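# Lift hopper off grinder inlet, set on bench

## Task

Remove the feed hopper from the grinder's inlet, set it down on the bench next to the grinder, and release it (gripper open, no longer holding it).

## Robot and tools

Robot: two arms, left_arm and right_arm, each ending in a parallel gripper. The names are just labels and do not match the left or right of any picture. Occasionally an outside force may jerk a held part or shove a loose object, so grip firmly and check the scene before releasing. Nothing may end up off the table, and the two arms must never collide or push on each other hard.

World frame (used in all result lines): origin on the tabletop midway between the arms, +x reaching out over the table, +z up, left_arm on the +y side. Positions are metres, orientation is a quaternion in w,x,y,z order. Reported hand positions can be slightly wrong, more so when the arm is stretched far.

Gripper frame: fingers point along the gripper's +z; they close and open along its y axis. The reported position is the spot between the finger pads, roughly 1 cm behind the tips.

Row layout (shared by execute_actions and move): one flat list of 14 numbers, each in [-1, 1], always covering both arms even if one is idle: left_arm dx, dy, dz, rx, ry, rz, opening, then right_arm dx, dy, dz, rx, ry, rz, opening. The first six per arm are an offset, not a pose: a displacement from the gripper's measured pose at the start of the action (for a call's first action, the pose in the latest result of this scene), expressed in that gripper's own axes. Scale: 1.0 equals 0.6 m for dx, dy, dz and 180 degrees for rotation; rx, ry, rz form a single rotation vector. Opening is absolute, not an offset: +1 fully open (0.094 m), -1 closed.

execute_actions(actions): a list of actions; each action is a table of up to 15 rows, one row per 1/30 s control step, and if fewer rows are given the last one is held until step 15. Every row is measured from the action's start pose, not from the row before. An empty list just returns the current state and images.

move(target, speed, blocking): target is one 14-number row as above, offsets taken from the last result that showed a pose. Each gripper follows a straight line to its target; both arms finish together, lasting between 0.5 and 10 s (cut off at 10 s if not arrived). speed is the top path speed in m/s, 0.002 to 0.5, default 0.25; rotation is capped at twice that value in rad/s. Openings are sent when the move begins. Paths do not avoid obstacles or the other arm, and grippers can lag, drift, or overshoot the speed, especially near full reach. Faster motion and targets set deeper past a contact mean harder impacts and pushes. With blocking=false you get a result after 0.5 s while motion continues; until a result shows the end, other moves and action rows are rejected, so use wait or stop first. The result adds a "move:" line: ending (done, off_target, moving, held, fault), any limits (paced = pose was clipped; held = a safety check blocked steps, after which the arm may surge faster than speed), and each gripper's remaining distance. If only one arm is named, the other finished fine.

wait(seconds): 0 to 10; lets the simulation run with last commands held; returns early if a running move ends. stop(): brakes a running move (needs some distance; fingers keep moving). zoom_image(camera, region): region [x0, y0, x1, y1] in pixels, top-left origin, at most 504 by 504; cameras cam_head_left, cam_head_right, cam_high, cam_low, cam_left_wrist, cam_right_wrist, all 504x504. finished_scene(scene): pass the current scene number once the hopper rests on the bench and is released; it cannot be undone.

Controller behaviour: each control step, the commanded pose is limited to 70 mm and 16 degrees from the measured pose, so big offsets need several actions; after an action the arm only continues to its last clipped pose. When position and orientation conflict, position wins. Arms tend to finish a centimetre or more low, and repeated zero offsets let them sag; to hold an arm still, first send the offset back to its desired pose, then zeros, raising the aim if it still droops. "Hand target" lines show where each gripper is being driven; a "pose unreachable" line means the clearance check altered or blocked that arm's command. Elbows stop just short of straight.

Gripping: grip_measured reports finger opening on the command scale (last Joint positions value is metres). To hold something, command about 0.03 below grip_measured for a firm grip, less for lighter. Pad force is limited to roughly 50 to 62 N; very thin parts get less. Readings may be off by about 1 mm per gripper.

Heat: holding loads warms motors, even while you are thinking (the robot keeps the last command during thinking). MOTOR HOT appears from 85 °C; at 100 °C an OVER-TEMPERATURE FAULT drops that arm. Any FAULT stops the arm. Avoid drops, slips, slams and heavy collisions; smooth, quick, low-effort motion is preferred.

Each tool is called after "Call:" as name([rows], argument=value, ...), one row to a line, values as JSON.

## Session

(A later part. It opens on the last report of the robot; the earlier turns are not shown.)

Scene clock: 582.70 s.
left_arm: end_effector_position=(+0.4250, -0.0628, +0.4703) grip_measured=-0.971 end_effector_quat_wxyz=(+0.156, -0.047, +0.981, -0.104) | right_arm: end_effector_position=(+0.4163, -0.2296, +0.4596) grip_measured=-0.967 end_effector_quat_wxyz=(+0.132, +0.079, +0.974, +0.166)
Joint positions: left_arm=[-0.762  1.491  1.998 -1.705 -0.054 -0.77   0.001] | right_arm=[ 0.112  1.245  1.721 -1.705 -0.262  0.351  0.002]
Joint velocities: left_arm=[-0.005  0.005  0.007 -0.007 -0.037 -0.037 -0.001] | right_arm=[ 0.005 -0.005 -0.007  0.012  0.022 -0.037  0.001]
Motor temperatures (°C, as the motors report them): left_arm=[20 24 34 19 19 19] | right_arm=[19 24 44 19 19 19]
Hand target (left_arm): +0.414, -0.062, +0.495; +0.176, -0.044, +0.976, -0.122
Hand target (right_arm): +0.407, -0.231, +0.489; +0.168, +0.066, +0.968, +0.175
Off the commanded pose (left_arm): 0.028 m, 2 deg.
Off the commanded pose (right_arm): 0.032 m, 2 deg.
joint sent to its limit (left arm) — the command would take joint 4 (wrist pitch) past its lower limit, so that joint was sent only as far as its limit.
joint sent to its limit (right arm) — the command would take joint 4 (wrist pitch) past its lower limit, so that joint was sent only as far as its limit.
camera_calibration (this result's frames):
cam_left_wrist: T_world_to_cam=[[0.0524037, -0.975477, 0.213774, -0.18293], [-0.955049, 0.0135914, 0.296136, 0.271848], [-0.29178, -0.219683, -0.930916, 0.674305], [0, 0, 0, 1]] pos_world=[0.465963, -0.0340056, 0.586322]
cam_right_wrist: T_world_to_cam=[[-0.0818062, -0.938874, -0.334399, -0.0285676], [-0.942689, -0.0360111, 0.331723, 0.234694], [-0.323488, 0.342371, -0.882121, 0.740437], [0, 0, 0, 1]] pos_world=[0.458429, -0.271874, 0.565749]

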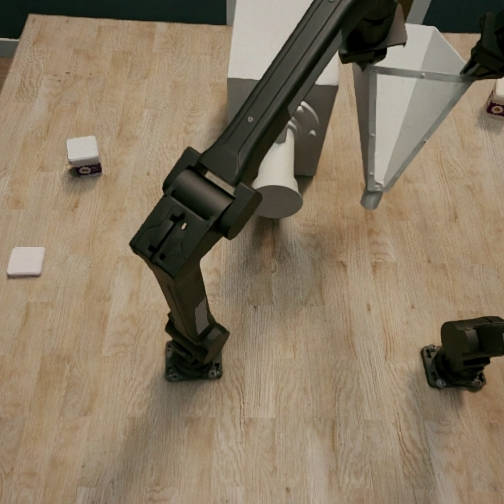

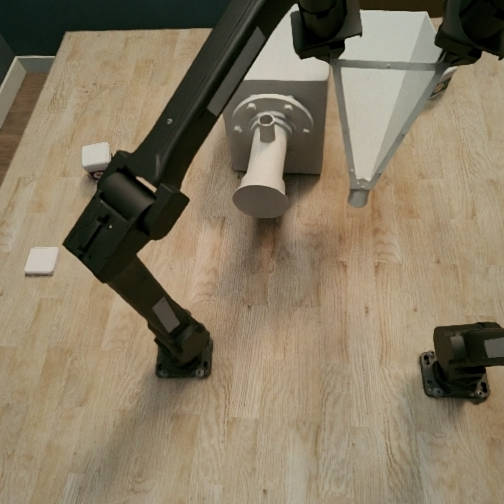

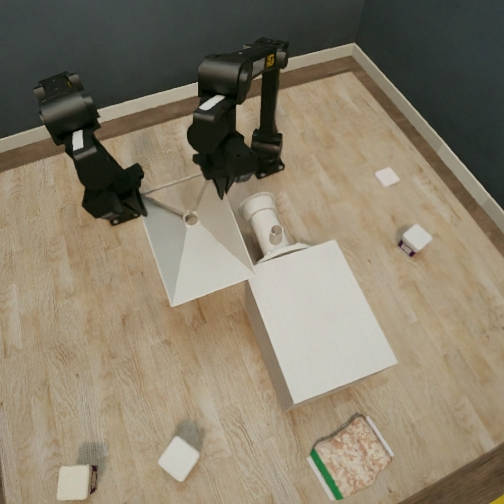

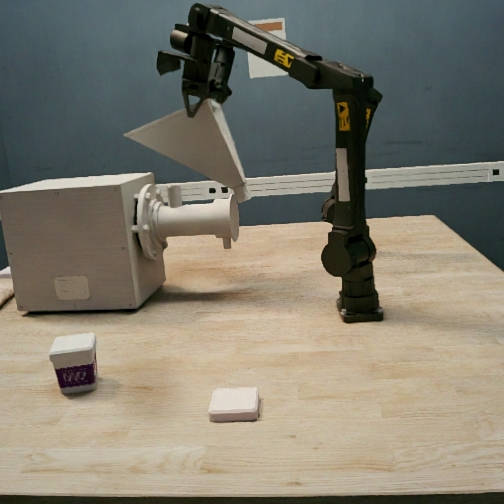

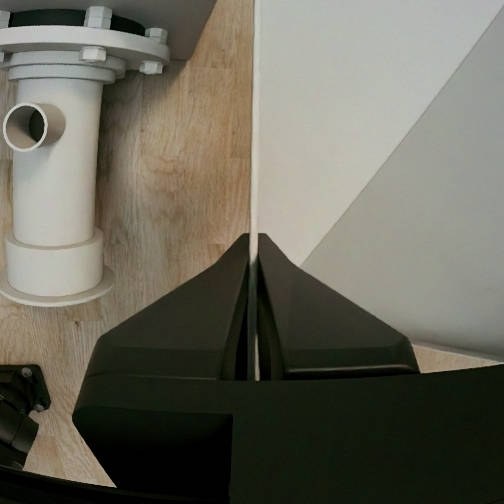

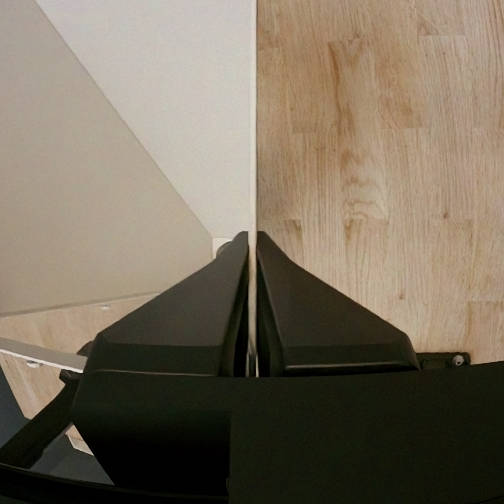

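Call:
execute_actions([
  [[0.0488,0.0095,0.0163,0.01,0.027,-0.003,-1, 0.0435,-0.0103,0.0033,0.01,0.027,-0.003,-1]],
  [[0.0488,0.0095,0.0163,0.01,0.027,-0.003,-1, 0.0435,-0.0103,0.0033,0.01,0.027,-0.003,-1]],
])

Scene clock: 607.53 s.
left_arm: end_effector_position=(+0.3825, -0.0657, +0.3857) grip_measured=-0.971 end_effector_quat_wxyz=(+0.024, -0.050, +0.993, -0.105) | right_arm: end_effector_position=(+0.3742, -0.2323, +0.3818) grip_measured=-0.967 end_effector_quat_wxyz=(+0.046, +0.092, +0.984, +0.144)
Joint positions: left_arm=[-0.759  1.448  1.745 -1.689  0.123 -0.793  0.001] | right_arm=[ 0.124  1.177  1.476 -1.705 -0.257  0.363  0.002]
Joint velocities: left_arm=[-0.005 -0.015  0.002  0.007 -0.022  0.007 -0.   ] | right_arm=[-0.005 -0.005  0.007 -0.007 -0.037  0.007 -0.001]
Motor temperatures (°C, as the motors report them): left_arm=[20 24 34 19 19 19] | right_arm=[19 24 44 19 19 19]
Hand target (left_arm): +0.378, -0.064, +0.409; +0.046, -0.048, +0.990, -0.121
Hand target (right_arm): +0.371, -0.231, +0.409; +0.082, +0.081, +0.982, +0.151
Off the commanded pose (left_arm): 0.025 m, 3 deg.
Off the commanded pose (right_arm): 0.029 m, 2 deg.
joint sent to its limit (right arm) — the command would take joint 4 (wrist pitch) past its lower limit, so that joint was sent only as far as its limit.
camera_calibration (this result's frames):
cam_left_wrist: T_world_to_cam=[[0.0856912, -0.97409, 0.209296, -0.176396], [-0.844592, 0.0404128, 0.533884, 0.124116], [-0.528509, -0.222519, -0.819246, 0.629814], [0, 0, 0, 1]] pos_world=[0.452806, -0.0366961, 0.486628]
cam_right_wrist: T_world_to_cam=[[-0.137971, -0.94758, -0.288194, -0.0592554], [-0.869231, -0.0236324, 0.493841, 0.134164], [-0.474765, 0.318643, -0.820406, 0.686645], [0, 0, 0, 1]] pos_world=[0.434439, -0.271773, 0.479995]

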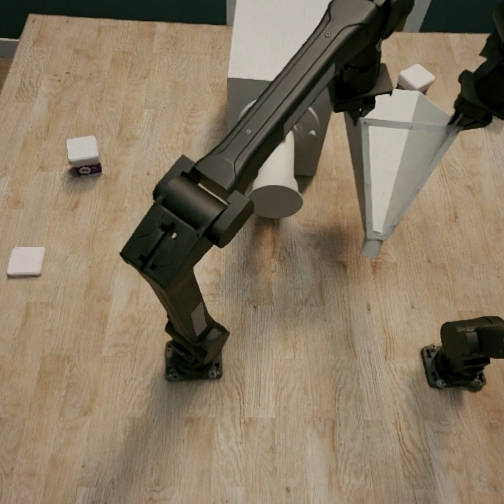

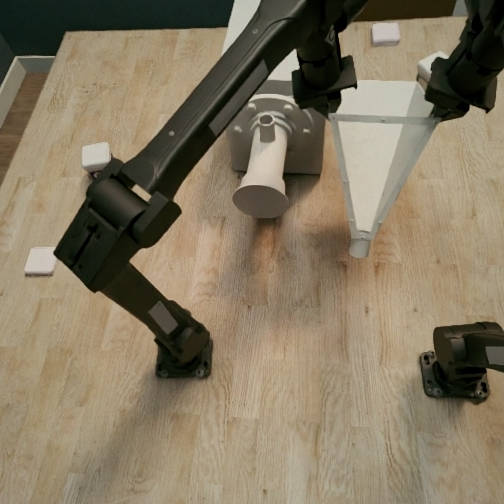

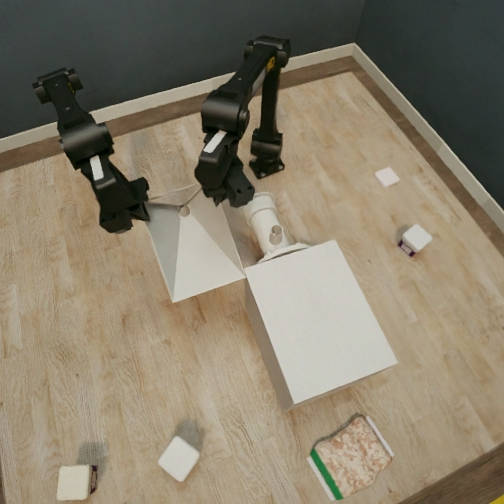

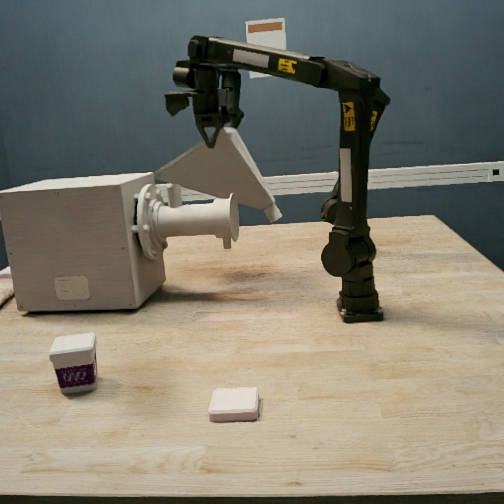

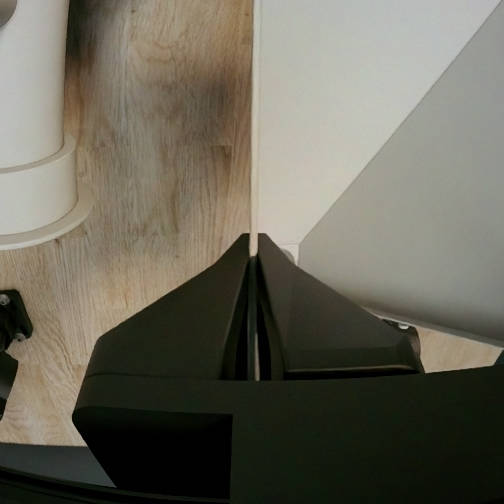

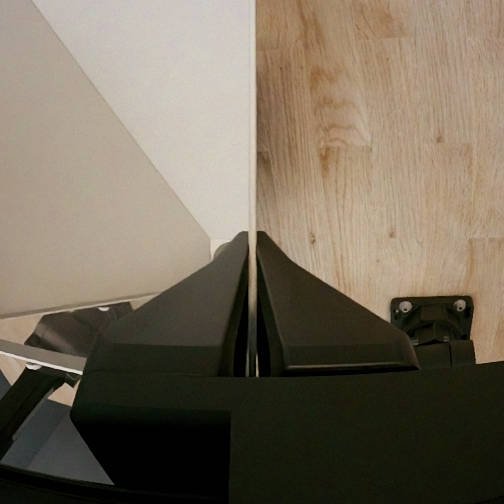

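Call:
execute_actions([
  [[0.026,0.009,0.0295,0,0.022,0,-1, 0.0208,-0.0097,0.0183,0,0.027,0,-1]],
  [[0.026,0.009,0.0295,0,0.022,0,-1, 0.0208,-0.0097,0.0183,0,0.027,0,-1]],
])

Scene clock: 625.57 s.
left_arm: end_effector_position=(+0.3537, -0.0644, +0.3126) grip_measured=-0.971 end_effector_quat_wxyz=(-0.080, -0.058, +0.991, -0.086) | right_arm: end_effector_position=(+0.3453, -0.2303, +0.3091) grip_measured=-0.967 end_effector_quat_wxyz=(-0.053, +0.107, +0.982, +0.147)
Joint positions: left_arm=[-0.755  1.463  1.567 -1.676  0.235 -0.794  0.001] | right_arm=[ 0.115  1.185  1.288 -1.705 -0.313  0.358  0.002]
Joint velocities: left_arm=[ 0.005 -0.015 -0.007 -0.012  0.007 -0.095  0.001] | right_arm=[-0.005 -0.024 -0.017 -0.002 -0.022 -0.007  0.   ]
Motor temperatures (°C, as the motors report them): left_arm=[20 24 34 19 19 19] | right_arm=[19 24 45 19 19 19]
Hand target (left_arm): +0.352, -0.065, +0.330; -0.062, -0.050, +0.992, -0.096
Hand target (right_arm): +0.348, -0.231, +0.331; -0.022, +0.097, +0.983, +0.155
Off the commanded pose (left_arm): 0.018 m, 2 deg.
Off the commanded pose (right_arm): 0.023 m, 2 deg.
joint sent to its limit (right arm) — the command would take joint 4 (wrist pitch) past its lower limit, so that joint was sent only as far as its limit.
camera_calibration (this result's frames):
cam_left_wrist: T_world_to_cam=[[0.119716, -0.979527, 0.161849, -0.154924], [-0.714048, 0.0283146, 0.699524, 0.0399792], [-0.689786, -0.199312, -0.696039, 0.575023], [0, 0, 0, 1]] pos_world=[0.443737, -0.038275, 0.397347]
cam_right_wrist: T_world_to_cam=[[-0.194266, -0.940474, -0.27887, -0.0640828], [-0.754217, -0.0385738, 0.655491, 0.0519118], [-0.62723, 0.337668, -0.701828, 0.632961], [0, 0, 0, 1]] pos_world=[0.423715, -0.271997, 0.392331]

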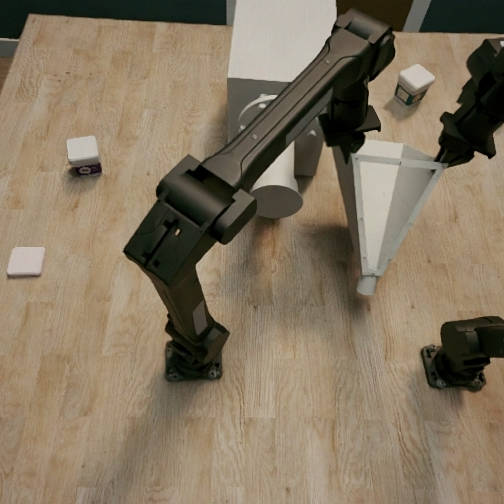

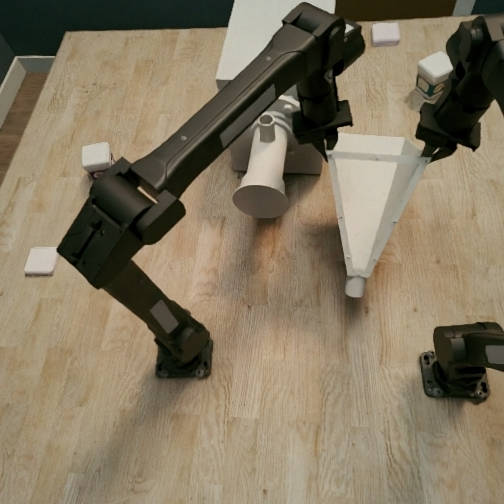

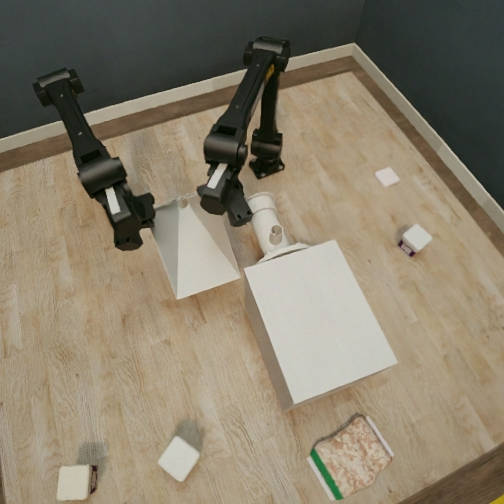

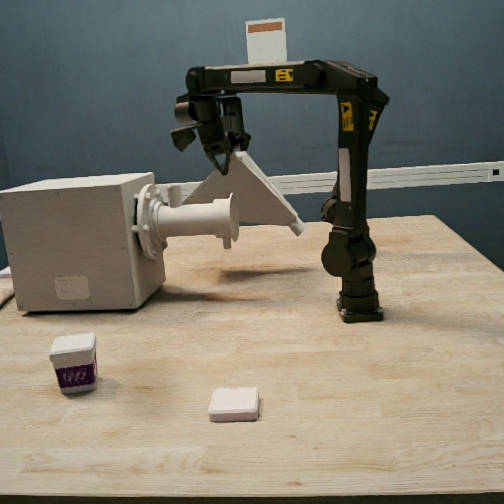

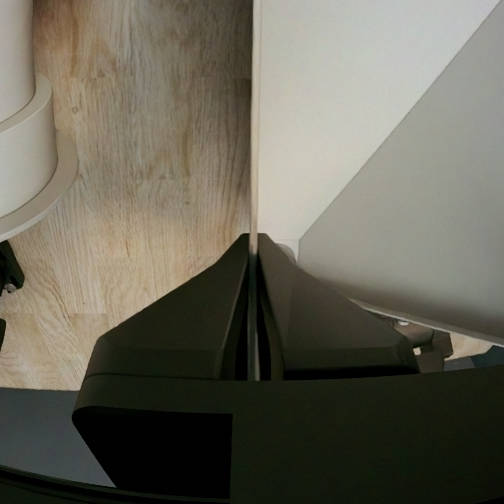

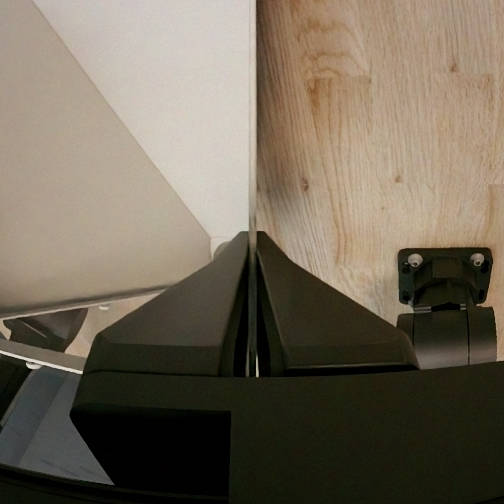

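Call:
execute_actions([
  [[-0.0063,0.006,0.0364,0,0.022,0,-1, -0.0038,-0.0078,0.027,0,0.03,0,-1]],
  [[-0.0063,0.006,0.0364,0,0.022,0,-1, -0.0038,-0.0078,0.027,0,0.03,0,-1]],
])

Scene clock: 642.40 s.
left_arm: end_effector_position=(+0.3424, -0.0662, +0.2387) grip_measured=-0.971 end_effector_quat_wxyz=(-0.182, -0.070, +0.979, -0.066) | right_arm: end_effector_position=(+0.3357, -0.2311, +0.2354) grip_measured=-0.967 end_effector_quat_wxyz=(-0.162, +0.115, +0.970, +0.141)
Joint positions: left_arm=[-0.733  1.557  1.453 -1.659  0.341 -0.766  0.001] | right_arm=[ 0.097  1.299  1.166 -1.695 -0.351  0.318  0.002]
Joint velocities: left_arm=[ 0.005  0.005 -0.017 -0.002 -0.051 -0.081 -0.   ] | right_arm=[-0.015  0.005 -0.012 -0.012  0.007  0.022 -0.   ]
Motor temperatures (°C, as the motors report them): left_arm=[20 24 34 19 19 19] | right_arm=[19 23 45 19 19 19]
Hand target (left_arm): +0.347, -0.065, +0.252; -0.166, -0.061, +0.981, -0.076
Hand target (right_arm): +0.339, -0.231, +0.253; -0.140, +0.107, +0.973, +0.152
Off the commanded pose (left_arm): 0.014 m, 2 deg.
Off the commanded pose (right_arm): 0.019 m, 2 deg.
joint sent to its limit (right arm) — the command would take joint 4 (wrist pitch) past its lower limit, so that joint was sent only as far as its limit.
camera_calibration (this result's frames):
cam_left_wrist: T_world_to_cam=[[0.152434, -0.982633, 0.105809, -0.141365], [-0.552646, 0.0040094, 0.833407, -0.005139], [-0.819357, -0.185515, -0.542437, 0.524052], [0, 0, 0, 1]] pos_world=[0.448095, -0.0416698, 0.303505]
cam_right_wrist: T_world_to_cam=[[-0.238517, -0.939775, -0.244812, -0.0802818], [-0.594239, -0.0581505, 0.802184, 0.000176304], [-0.768108, 0.336811, -0.544581, 0.585612], [0, 0, 0, 1]] pos_world=[0.43077, -0.272677, 0.299118]

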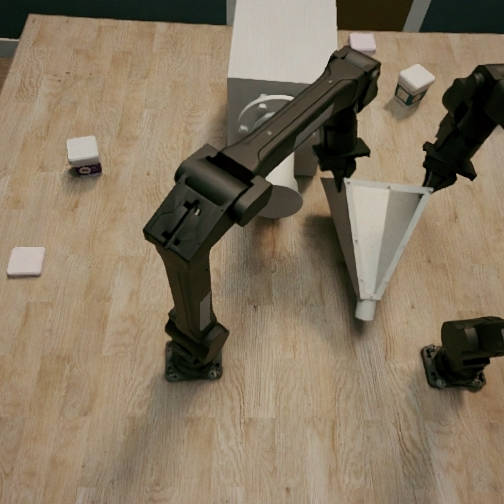

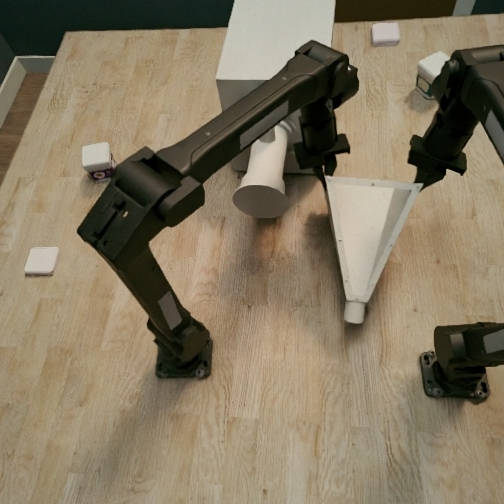

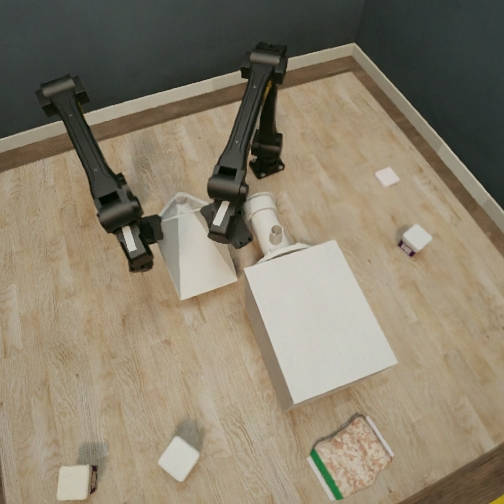

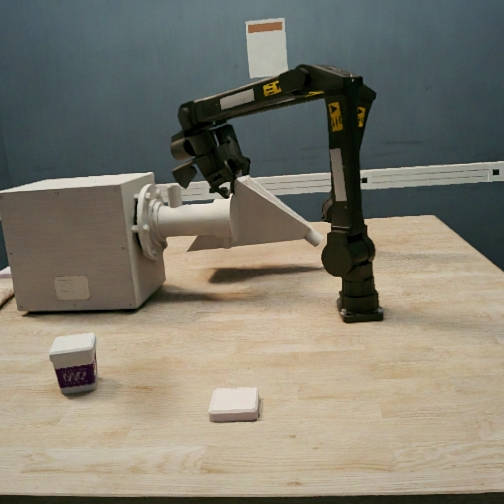

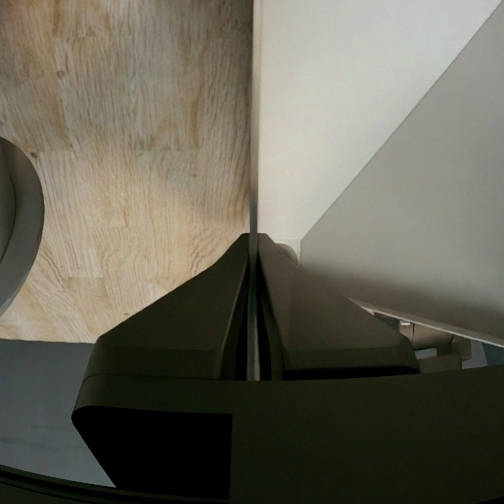

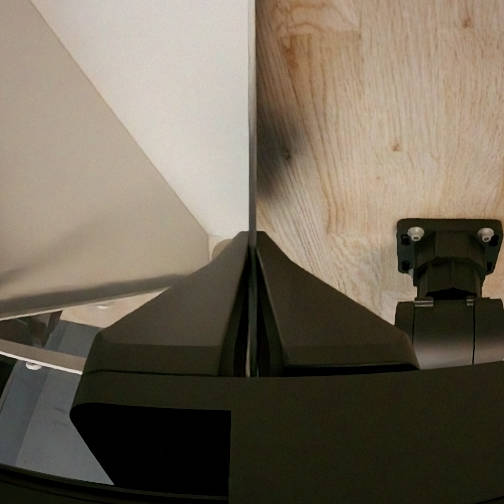

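Call:
execute_actions([
  [[-0.0202,0.0022,0.0288,0,0,0,-1, -0.0163,-0.0037,0.0203,0,0.008,0,-1]],
])

Scene clock: 670.40 s.
left_arm: end_effector_position=(+0.3428, -0.0670, +0.2085) grip_measured=-0.970 end_effector_quat_wxyz=(-0.195, -0.074, +0.976, -0.062) | right_arm: end_effector_position=(+0.3370, -0.2316, +0.2055) grip_measured=-0.967 end_effector_quat_wxyz=(-0.188, +0.112, +0.966, +0.136)
Joint positions: left_arm=[-0.73   1.586  1.402 -1.606  0.351 -0.765  0.001] | right_arm=[ 0.095  1.353  1.126 -1.66  -0.351  0.301  0.002]
Joint velocities: left_arm=[-0.015  0.015  0.007 -0.017  0.051 -0.051 -0.001] | right_arm=[-0.005  0.005  0.007 -0.007 -0.007 -0.037  0.   ]
Motor temperatures (°C, as the motors report them): left_arm=[20 24 34 19 19 19] | right_arm=[19 23 44 19 19 19]
Hand target (left_arm): +0.347, -0.067, +0.218; -0.182, -0.070, +0.979, -0.066
Hand target (right_arm): +0.341, -0.231, +0.220; -0.174, +0.113, +0.968, +0.142
Off the commanded pose (left_arm): 0.011 m, 2 deg.
Off the commanded pose (right_arm): 0.015 m, 2 deg.
camera_calibration (this result's frames):
cam_left_wrist: T_world_to_cam=[[0.159877, -0.982692, 0.0935728, -0.139068], [-0.529717, -0.00541885, 0.848157, 0.00877114], [-0.83297, -0.185168, -0.521415, 0.508173], [0, 0, 0, 1]] pos_world=[0.450173, -0.0425161, 0.270543]
cam_right_wrist: T_world_to_cam=[[-0.238736, -0.943508, -0.229779, -0.0915976], [-0.550591, -0.0633952, 0.832364, 0.00279173], [-0.799909, 0.32523, -0.504352, 0.570315], [0, 0, 0, 1]] pos_world=[0.435869, -0.271729, 0.264269]

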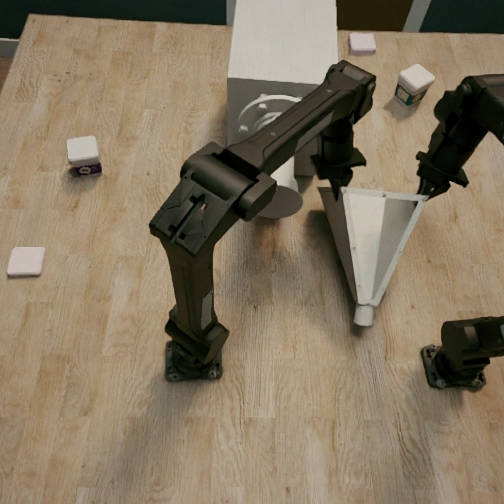

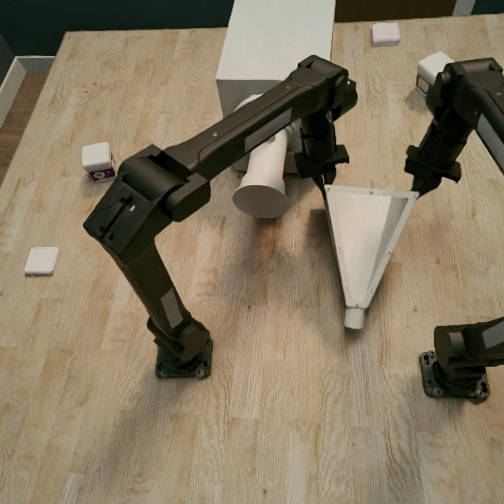

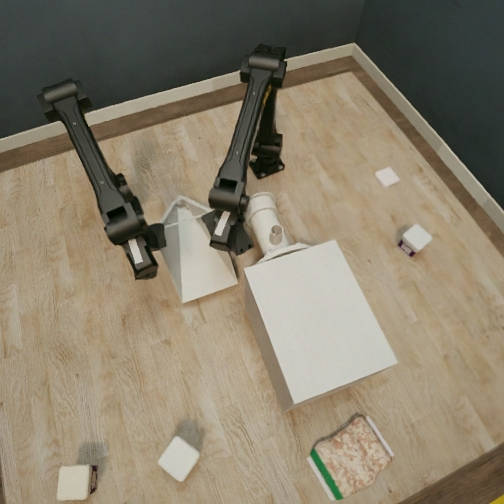

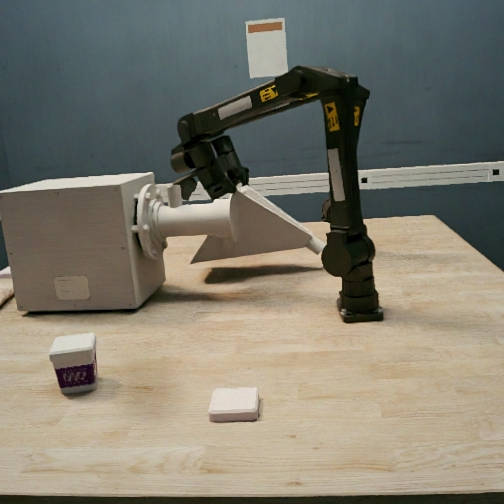

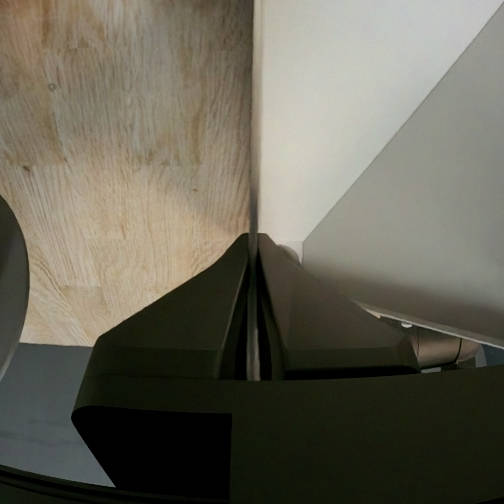

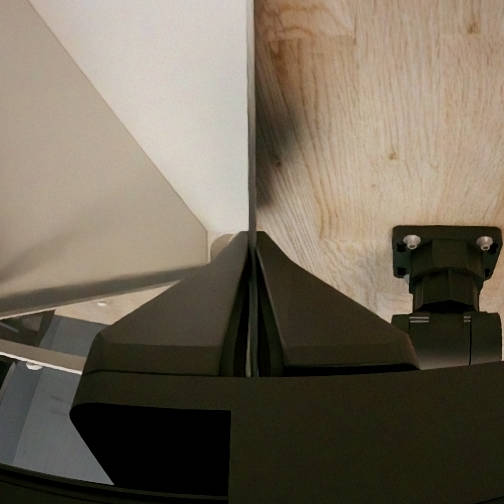

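Call:
zoom_image(camera="cam_low", region=[150, 150, 370, 310])

Region (150, 150, 370, 310) of cam_low's 504x504 image, scaled by 2.291, with more detail than that image has; it fills the top 367 rows of this view, and the rest is white.

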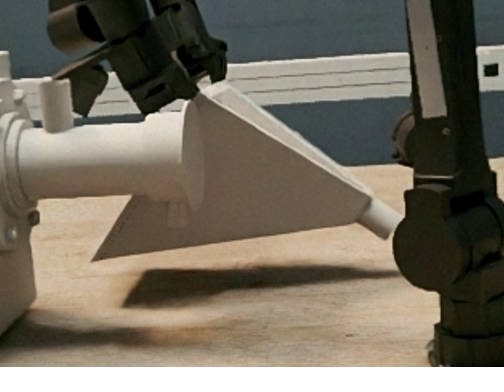

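Call:
execute_actions([
  [[-0.0143,0.0008,0.0167,0,0.008,0,-1, -0.0107,-0.0007,0.0082,0,0.008,0,-1]],
])

Call:
zoom_image(camera="cam_low", region=[150, 150, 370, 310])

Scene clock: 695.47 s.
left_arm: end_effector_position=(+0.3429, -0.0676, +0.1888) grip_measured=-0.970 end_effector_quat_wxyz=(-0.217, -0.078, +0.971, -0.060) | right_arm: end_effector_position=(+0.3381, -0.2321, +0.1862) grip_measured=-0.967 end_effector_quat_wxyz=(-0.209, +0.111, +0.963, +0.131)
Joint positions: left_arm=[-0.722  1.621  1.382 -1.591  0.376 -0.756  0.001] | right_arm=[ 0.093  1.398  1.109 -1.644 -0.351  0.289  0.002]
Joint velocities: left_arm=[-0.005 -0.024  0.002 -0.012 -0.051 -0.007 -0.   ] | right_arm=[-0.005 -0.015  0.002 -0.012  0.022 -0.022 -0.001]
Motor temperatures (°C, as the motors report them): left_arm=[20 24 33 19 19 19] | right_arm=[19 23 43 19 19 19]
Hand target (left_arm): +0.347, -0.067, +0.196; -0.207, -0.073, +0.974, -0.062
Hand target (right_arm): +0.341, -0.232, +0.198; -0.200, +0.111, +0.964, +0.137
Off the commanded pose (left_arm): 0.008 m, 1 deg.
Off the commanded pose (right_arm): 0.013 m, 1 deg.
camera_calibration (this result's frames):
cam_left_wrist: T_world_to_cam=[[0.169637, -0.981878, 0.0844934, -0.139367], [-0.491087, -0.00988735, 0.871054, 0.00757507], [-0.854434, -0.189257, -0.483865, 0.497895], [0, 0, 0, 1]] pos_world=[0.45278, -0.0425369, 0.246091]
cam_right_wrist: T_world_to_cam=[[-0.239745, -0.946056, -0.217945, -0.0986782], [-0.513259, -0.0670418, 0.855611, 0.00162497], [-0.824068, 0.316991, -0.469499, 0.561307], [0, 0, 0, 1]] pos_world=[0.439732, -0.271175, 0.240636]

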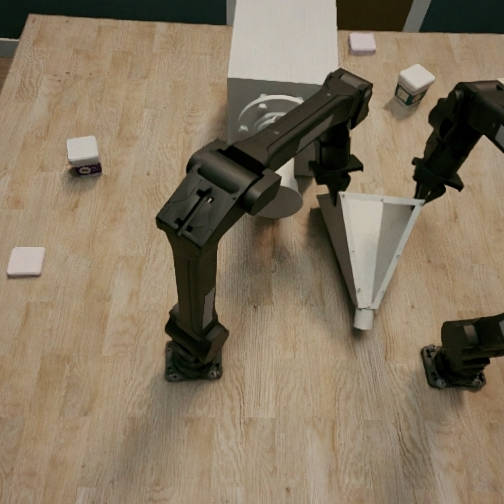

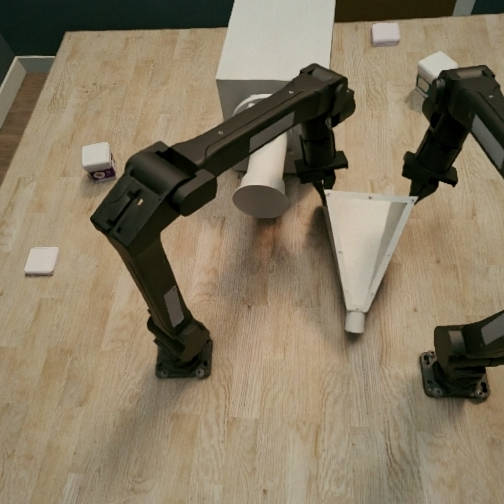

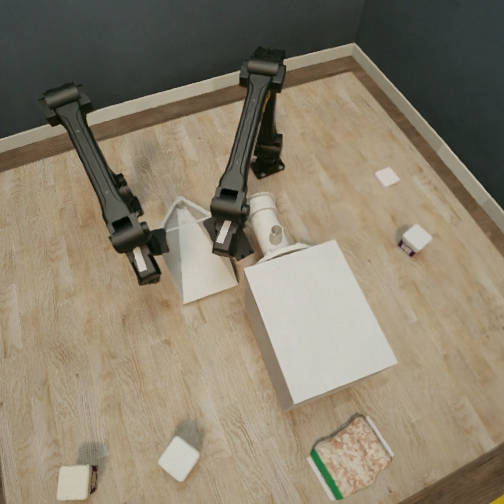

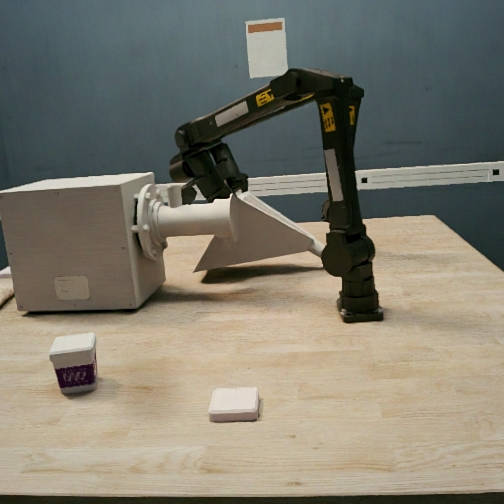

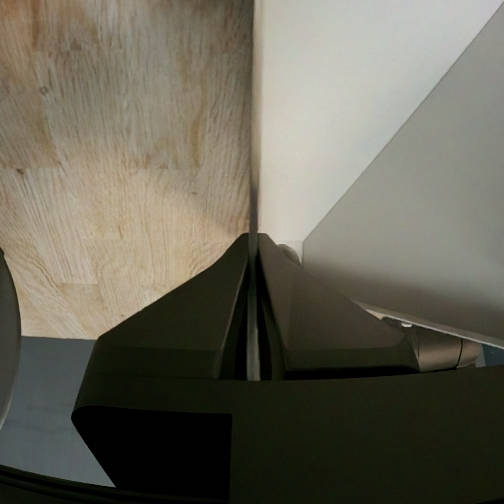

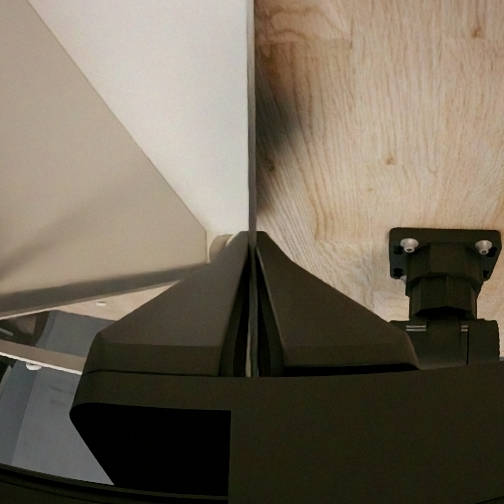

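Region (150, 150, 370, 310) of cam_low's 504x504 image, scaled by 2.291, with more detail than that image has; it fills the top 367 rows of this view, and the rest is white.

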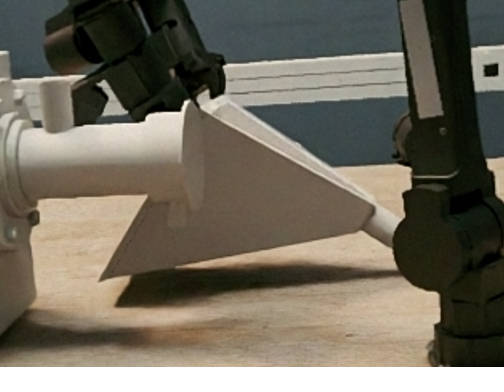

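Call:
execute_actions(actions=[])

Scene clock: 708.00 s.
left_arm: end_effector_position=(+0.3429, -0.0676, +0.1888) grip_measured=-0.970 end_effector_quat_wxyz=(-0.217, -0.078, +0.971, -0.060) | right_arm: end_effector_position=(+0.3381, -0.2321, +0.1862) grip_measured=-0.967 end_effector_quat_wxyz=(-0.209, +0.111, +0.963, +0.132)
Joint positions: left_arm=[-0.722  1.621  1.382 -1.591  0.376 -0.756  0.001] | right_arm=[ 0.093  1.398  1.109 -1.644 -0.351  0.288  0.002]
Joint velocities: left_arm=[-0.015 -0.015 -0.002  0.002  0.007  0.037 -0.001] | right_arm=[-0.005  0.005 -0.007 -0.002  0.066  0.037  0.   ]
Motor temperatures (°C, as the motors report them): left_arm=[20 24 33 19 19 19] | right_arm=[19 23 43 19 19 19]
Hand target (left_arm): +0.347, -0.067, +0.196; -0.207, -0.073, +0.974, -0.062
Hand target (right_arm): +0.341, -0.232, +0.198; -0.200, +0.111, +0.964, +0.137
Off the commanded pose (left_arm): 0.008 m, 1 deg.
Off the commanded pose (right_arm): 0.013 m, 1 deg.
camera_calibration (this result's frames):
cam_left_wrist: T_world_to_cam=[[0.169637, -0.981878, 0.0844934, -0.139367], [-0.491087, -0.00988735, 0.871054, 0.00757507], [-0.854434, -0.189257, -0.483865, 0.497895], [0, 0, 0, 1]] pos_world=[0.45278, -0.0425369, 0.246091]
cam_right_wrist: T_world_to_cam=[[-0.239403, -0.946105, -0.218108, -0.098775], [-0.513334, -0.0673357, 0.855543, 0.00159494], [-0.82412, 0.316782, -0.469548, 0.561286], [0, 0, 0, 1]] pos_world=[0.439739, -0.271149, 0.240643]

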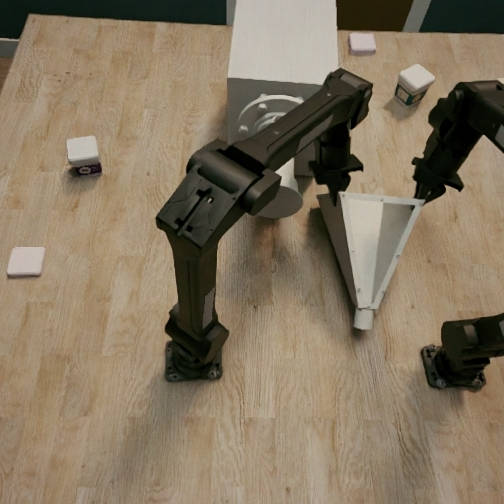

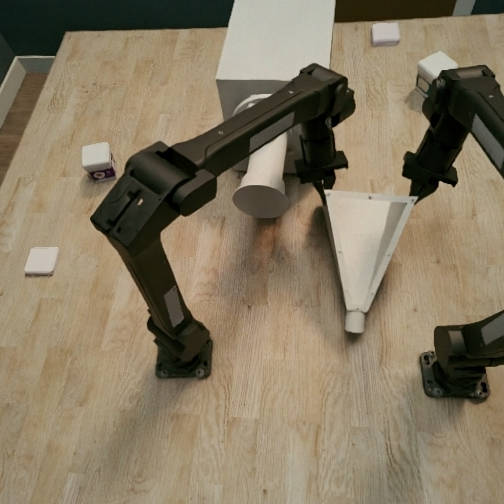

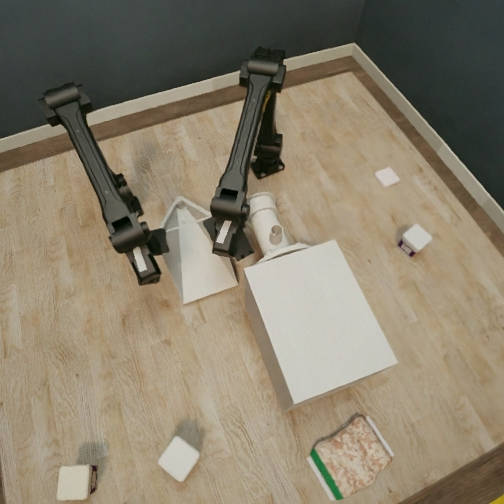

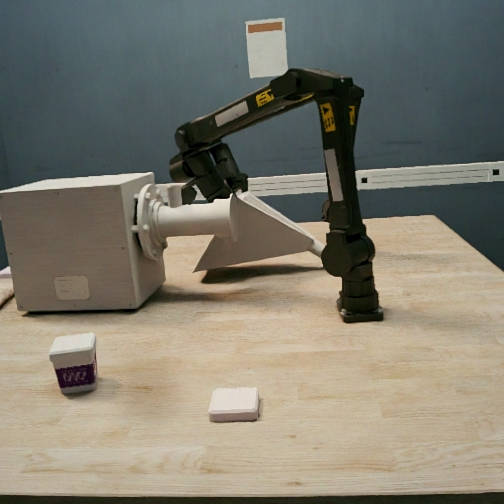

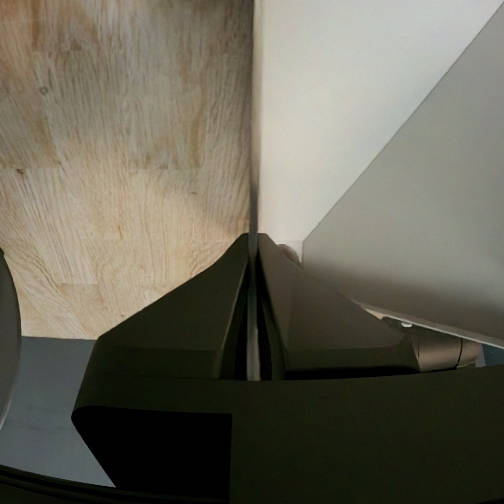

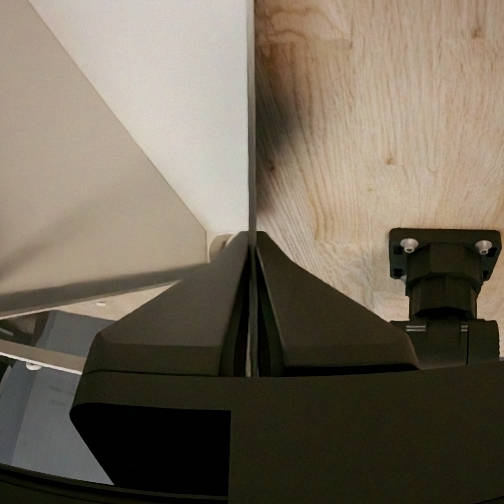

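Call:
execute_actions([
  [[-0.00718,0.00138,0.01496,0,0,0,-1,-0.00432,-0.00208,0.00879,0,0,0,-1]],
])

Call:
zoom_image(camera="cam_low", region=[150, 150, 370, 310])

Scene clock: 717.37 s.
left_arm: end_effector_position=(+0.3405, -0.0680, +0.1731) grip_measured=-0.970 end_effector_quat_wxyz=(-0.224, -0.080, +0.969, -0.062) | right_arm: end_effector_position=(+0.3355, -0.2323, +0.1708) grip_measured=-0.967 end_effector_quat_wxyz=(-0.215, +0.112, +0.961, +0.130)
Joint positions: left_arm=[-0.721  1.633  1.35  -1.557  0.388 -0.756  0.001] | right_arm=[ 0.093  1.413  1.078 -1.612 -0.351  0.288  0.002]
Joint velocities: left_arm=[ 0.005 -0.005  0.007 -0.017  0.037 -0.081  0.   ] | right_arm=[-0.005 -0.024 -0.017 -0.002 -0.007 -0.066 -0.   ]
Motor temperatures (°C, as the motors report them): left_arm=[20 24 33 19 19 19] | right_arm=[19 23 42 19 19 19]
Hand target (left_arm): +0.343, -0.068, +0.179; -0.216, -0.078, +0.971, -0.060
Hand target (right_arm): +0.338, -0.232, +0.180; -0.209, +0.111, +0.963, +0.132
Off the commanded pose (left_arm): 0.006 m, 1 deg.
Off the commanded pose (right_arm): 0.010 m, 1 deg.
camera_calibration (this result's frames):
cam_left_wrist: T_world_to_cam=[[0.174482, -0.980887, 0.0861161, -0.139937], [-0.478268, -0.00797638, 0.878178, 0.0146275], [-0.860707, -0.194413, -0.470519, 0.487553], [0, 0, 0, 1]] pos_world=[0.451053, -0.0423591, 0.228608]
cam_right_wrist: T_world_to_cam=[[-0.241983, -0.946392, -0.213978, -0.102912], [-0.502328, -0.0664836, 0.862118, 0.00884971], [-0.830127, 0.316105, -0.459311, 0.552103], [0, 0, 0, 1]] pos_world=[0.437858, -0.271329, 0.223937]

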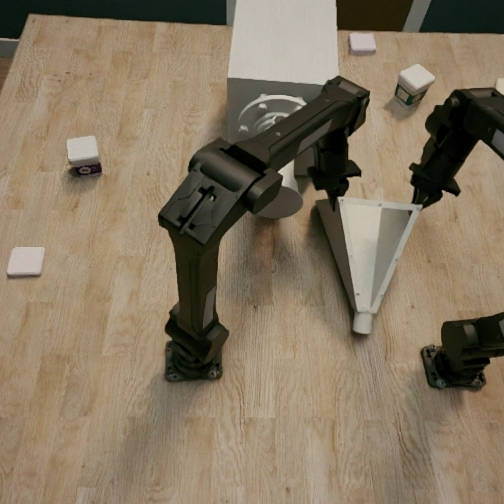

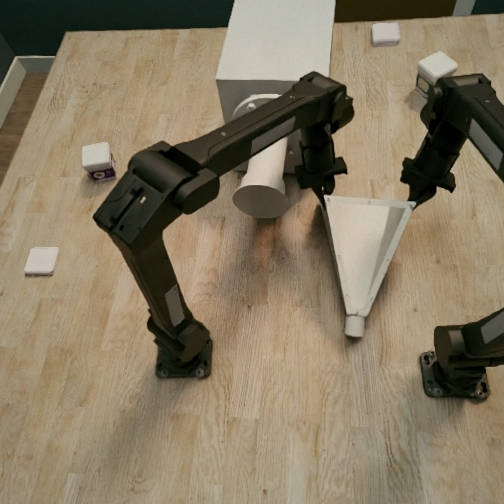

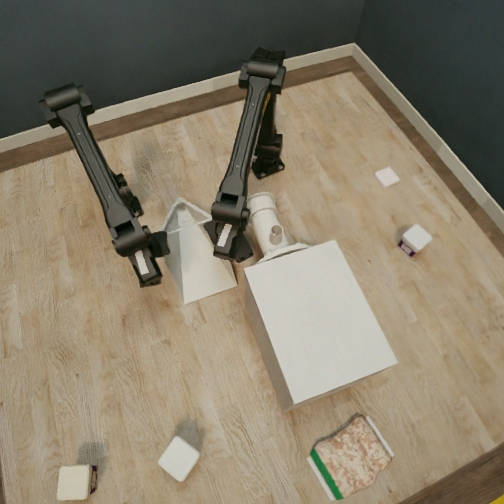

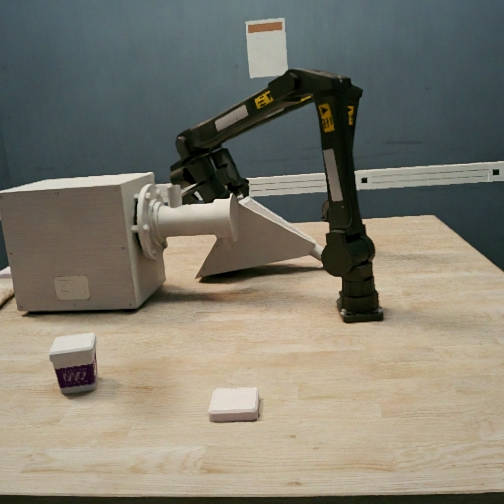

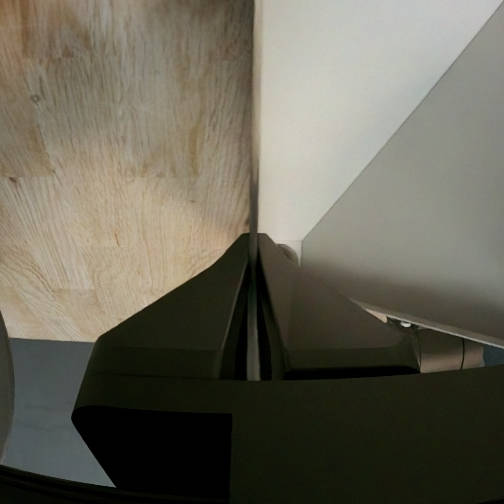

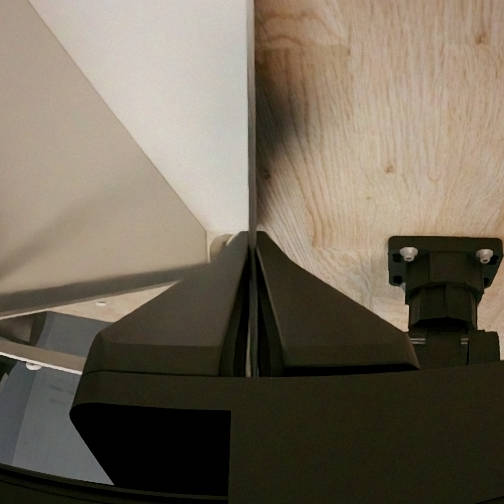

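Region (150, 150, 370, 310) of cam_low's 504x504 image, scaled by 2.291, with more detail than that image has; it fills the top 367 rows of this view, and the rest is white.

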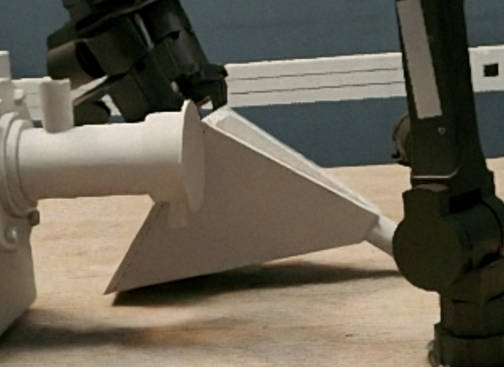

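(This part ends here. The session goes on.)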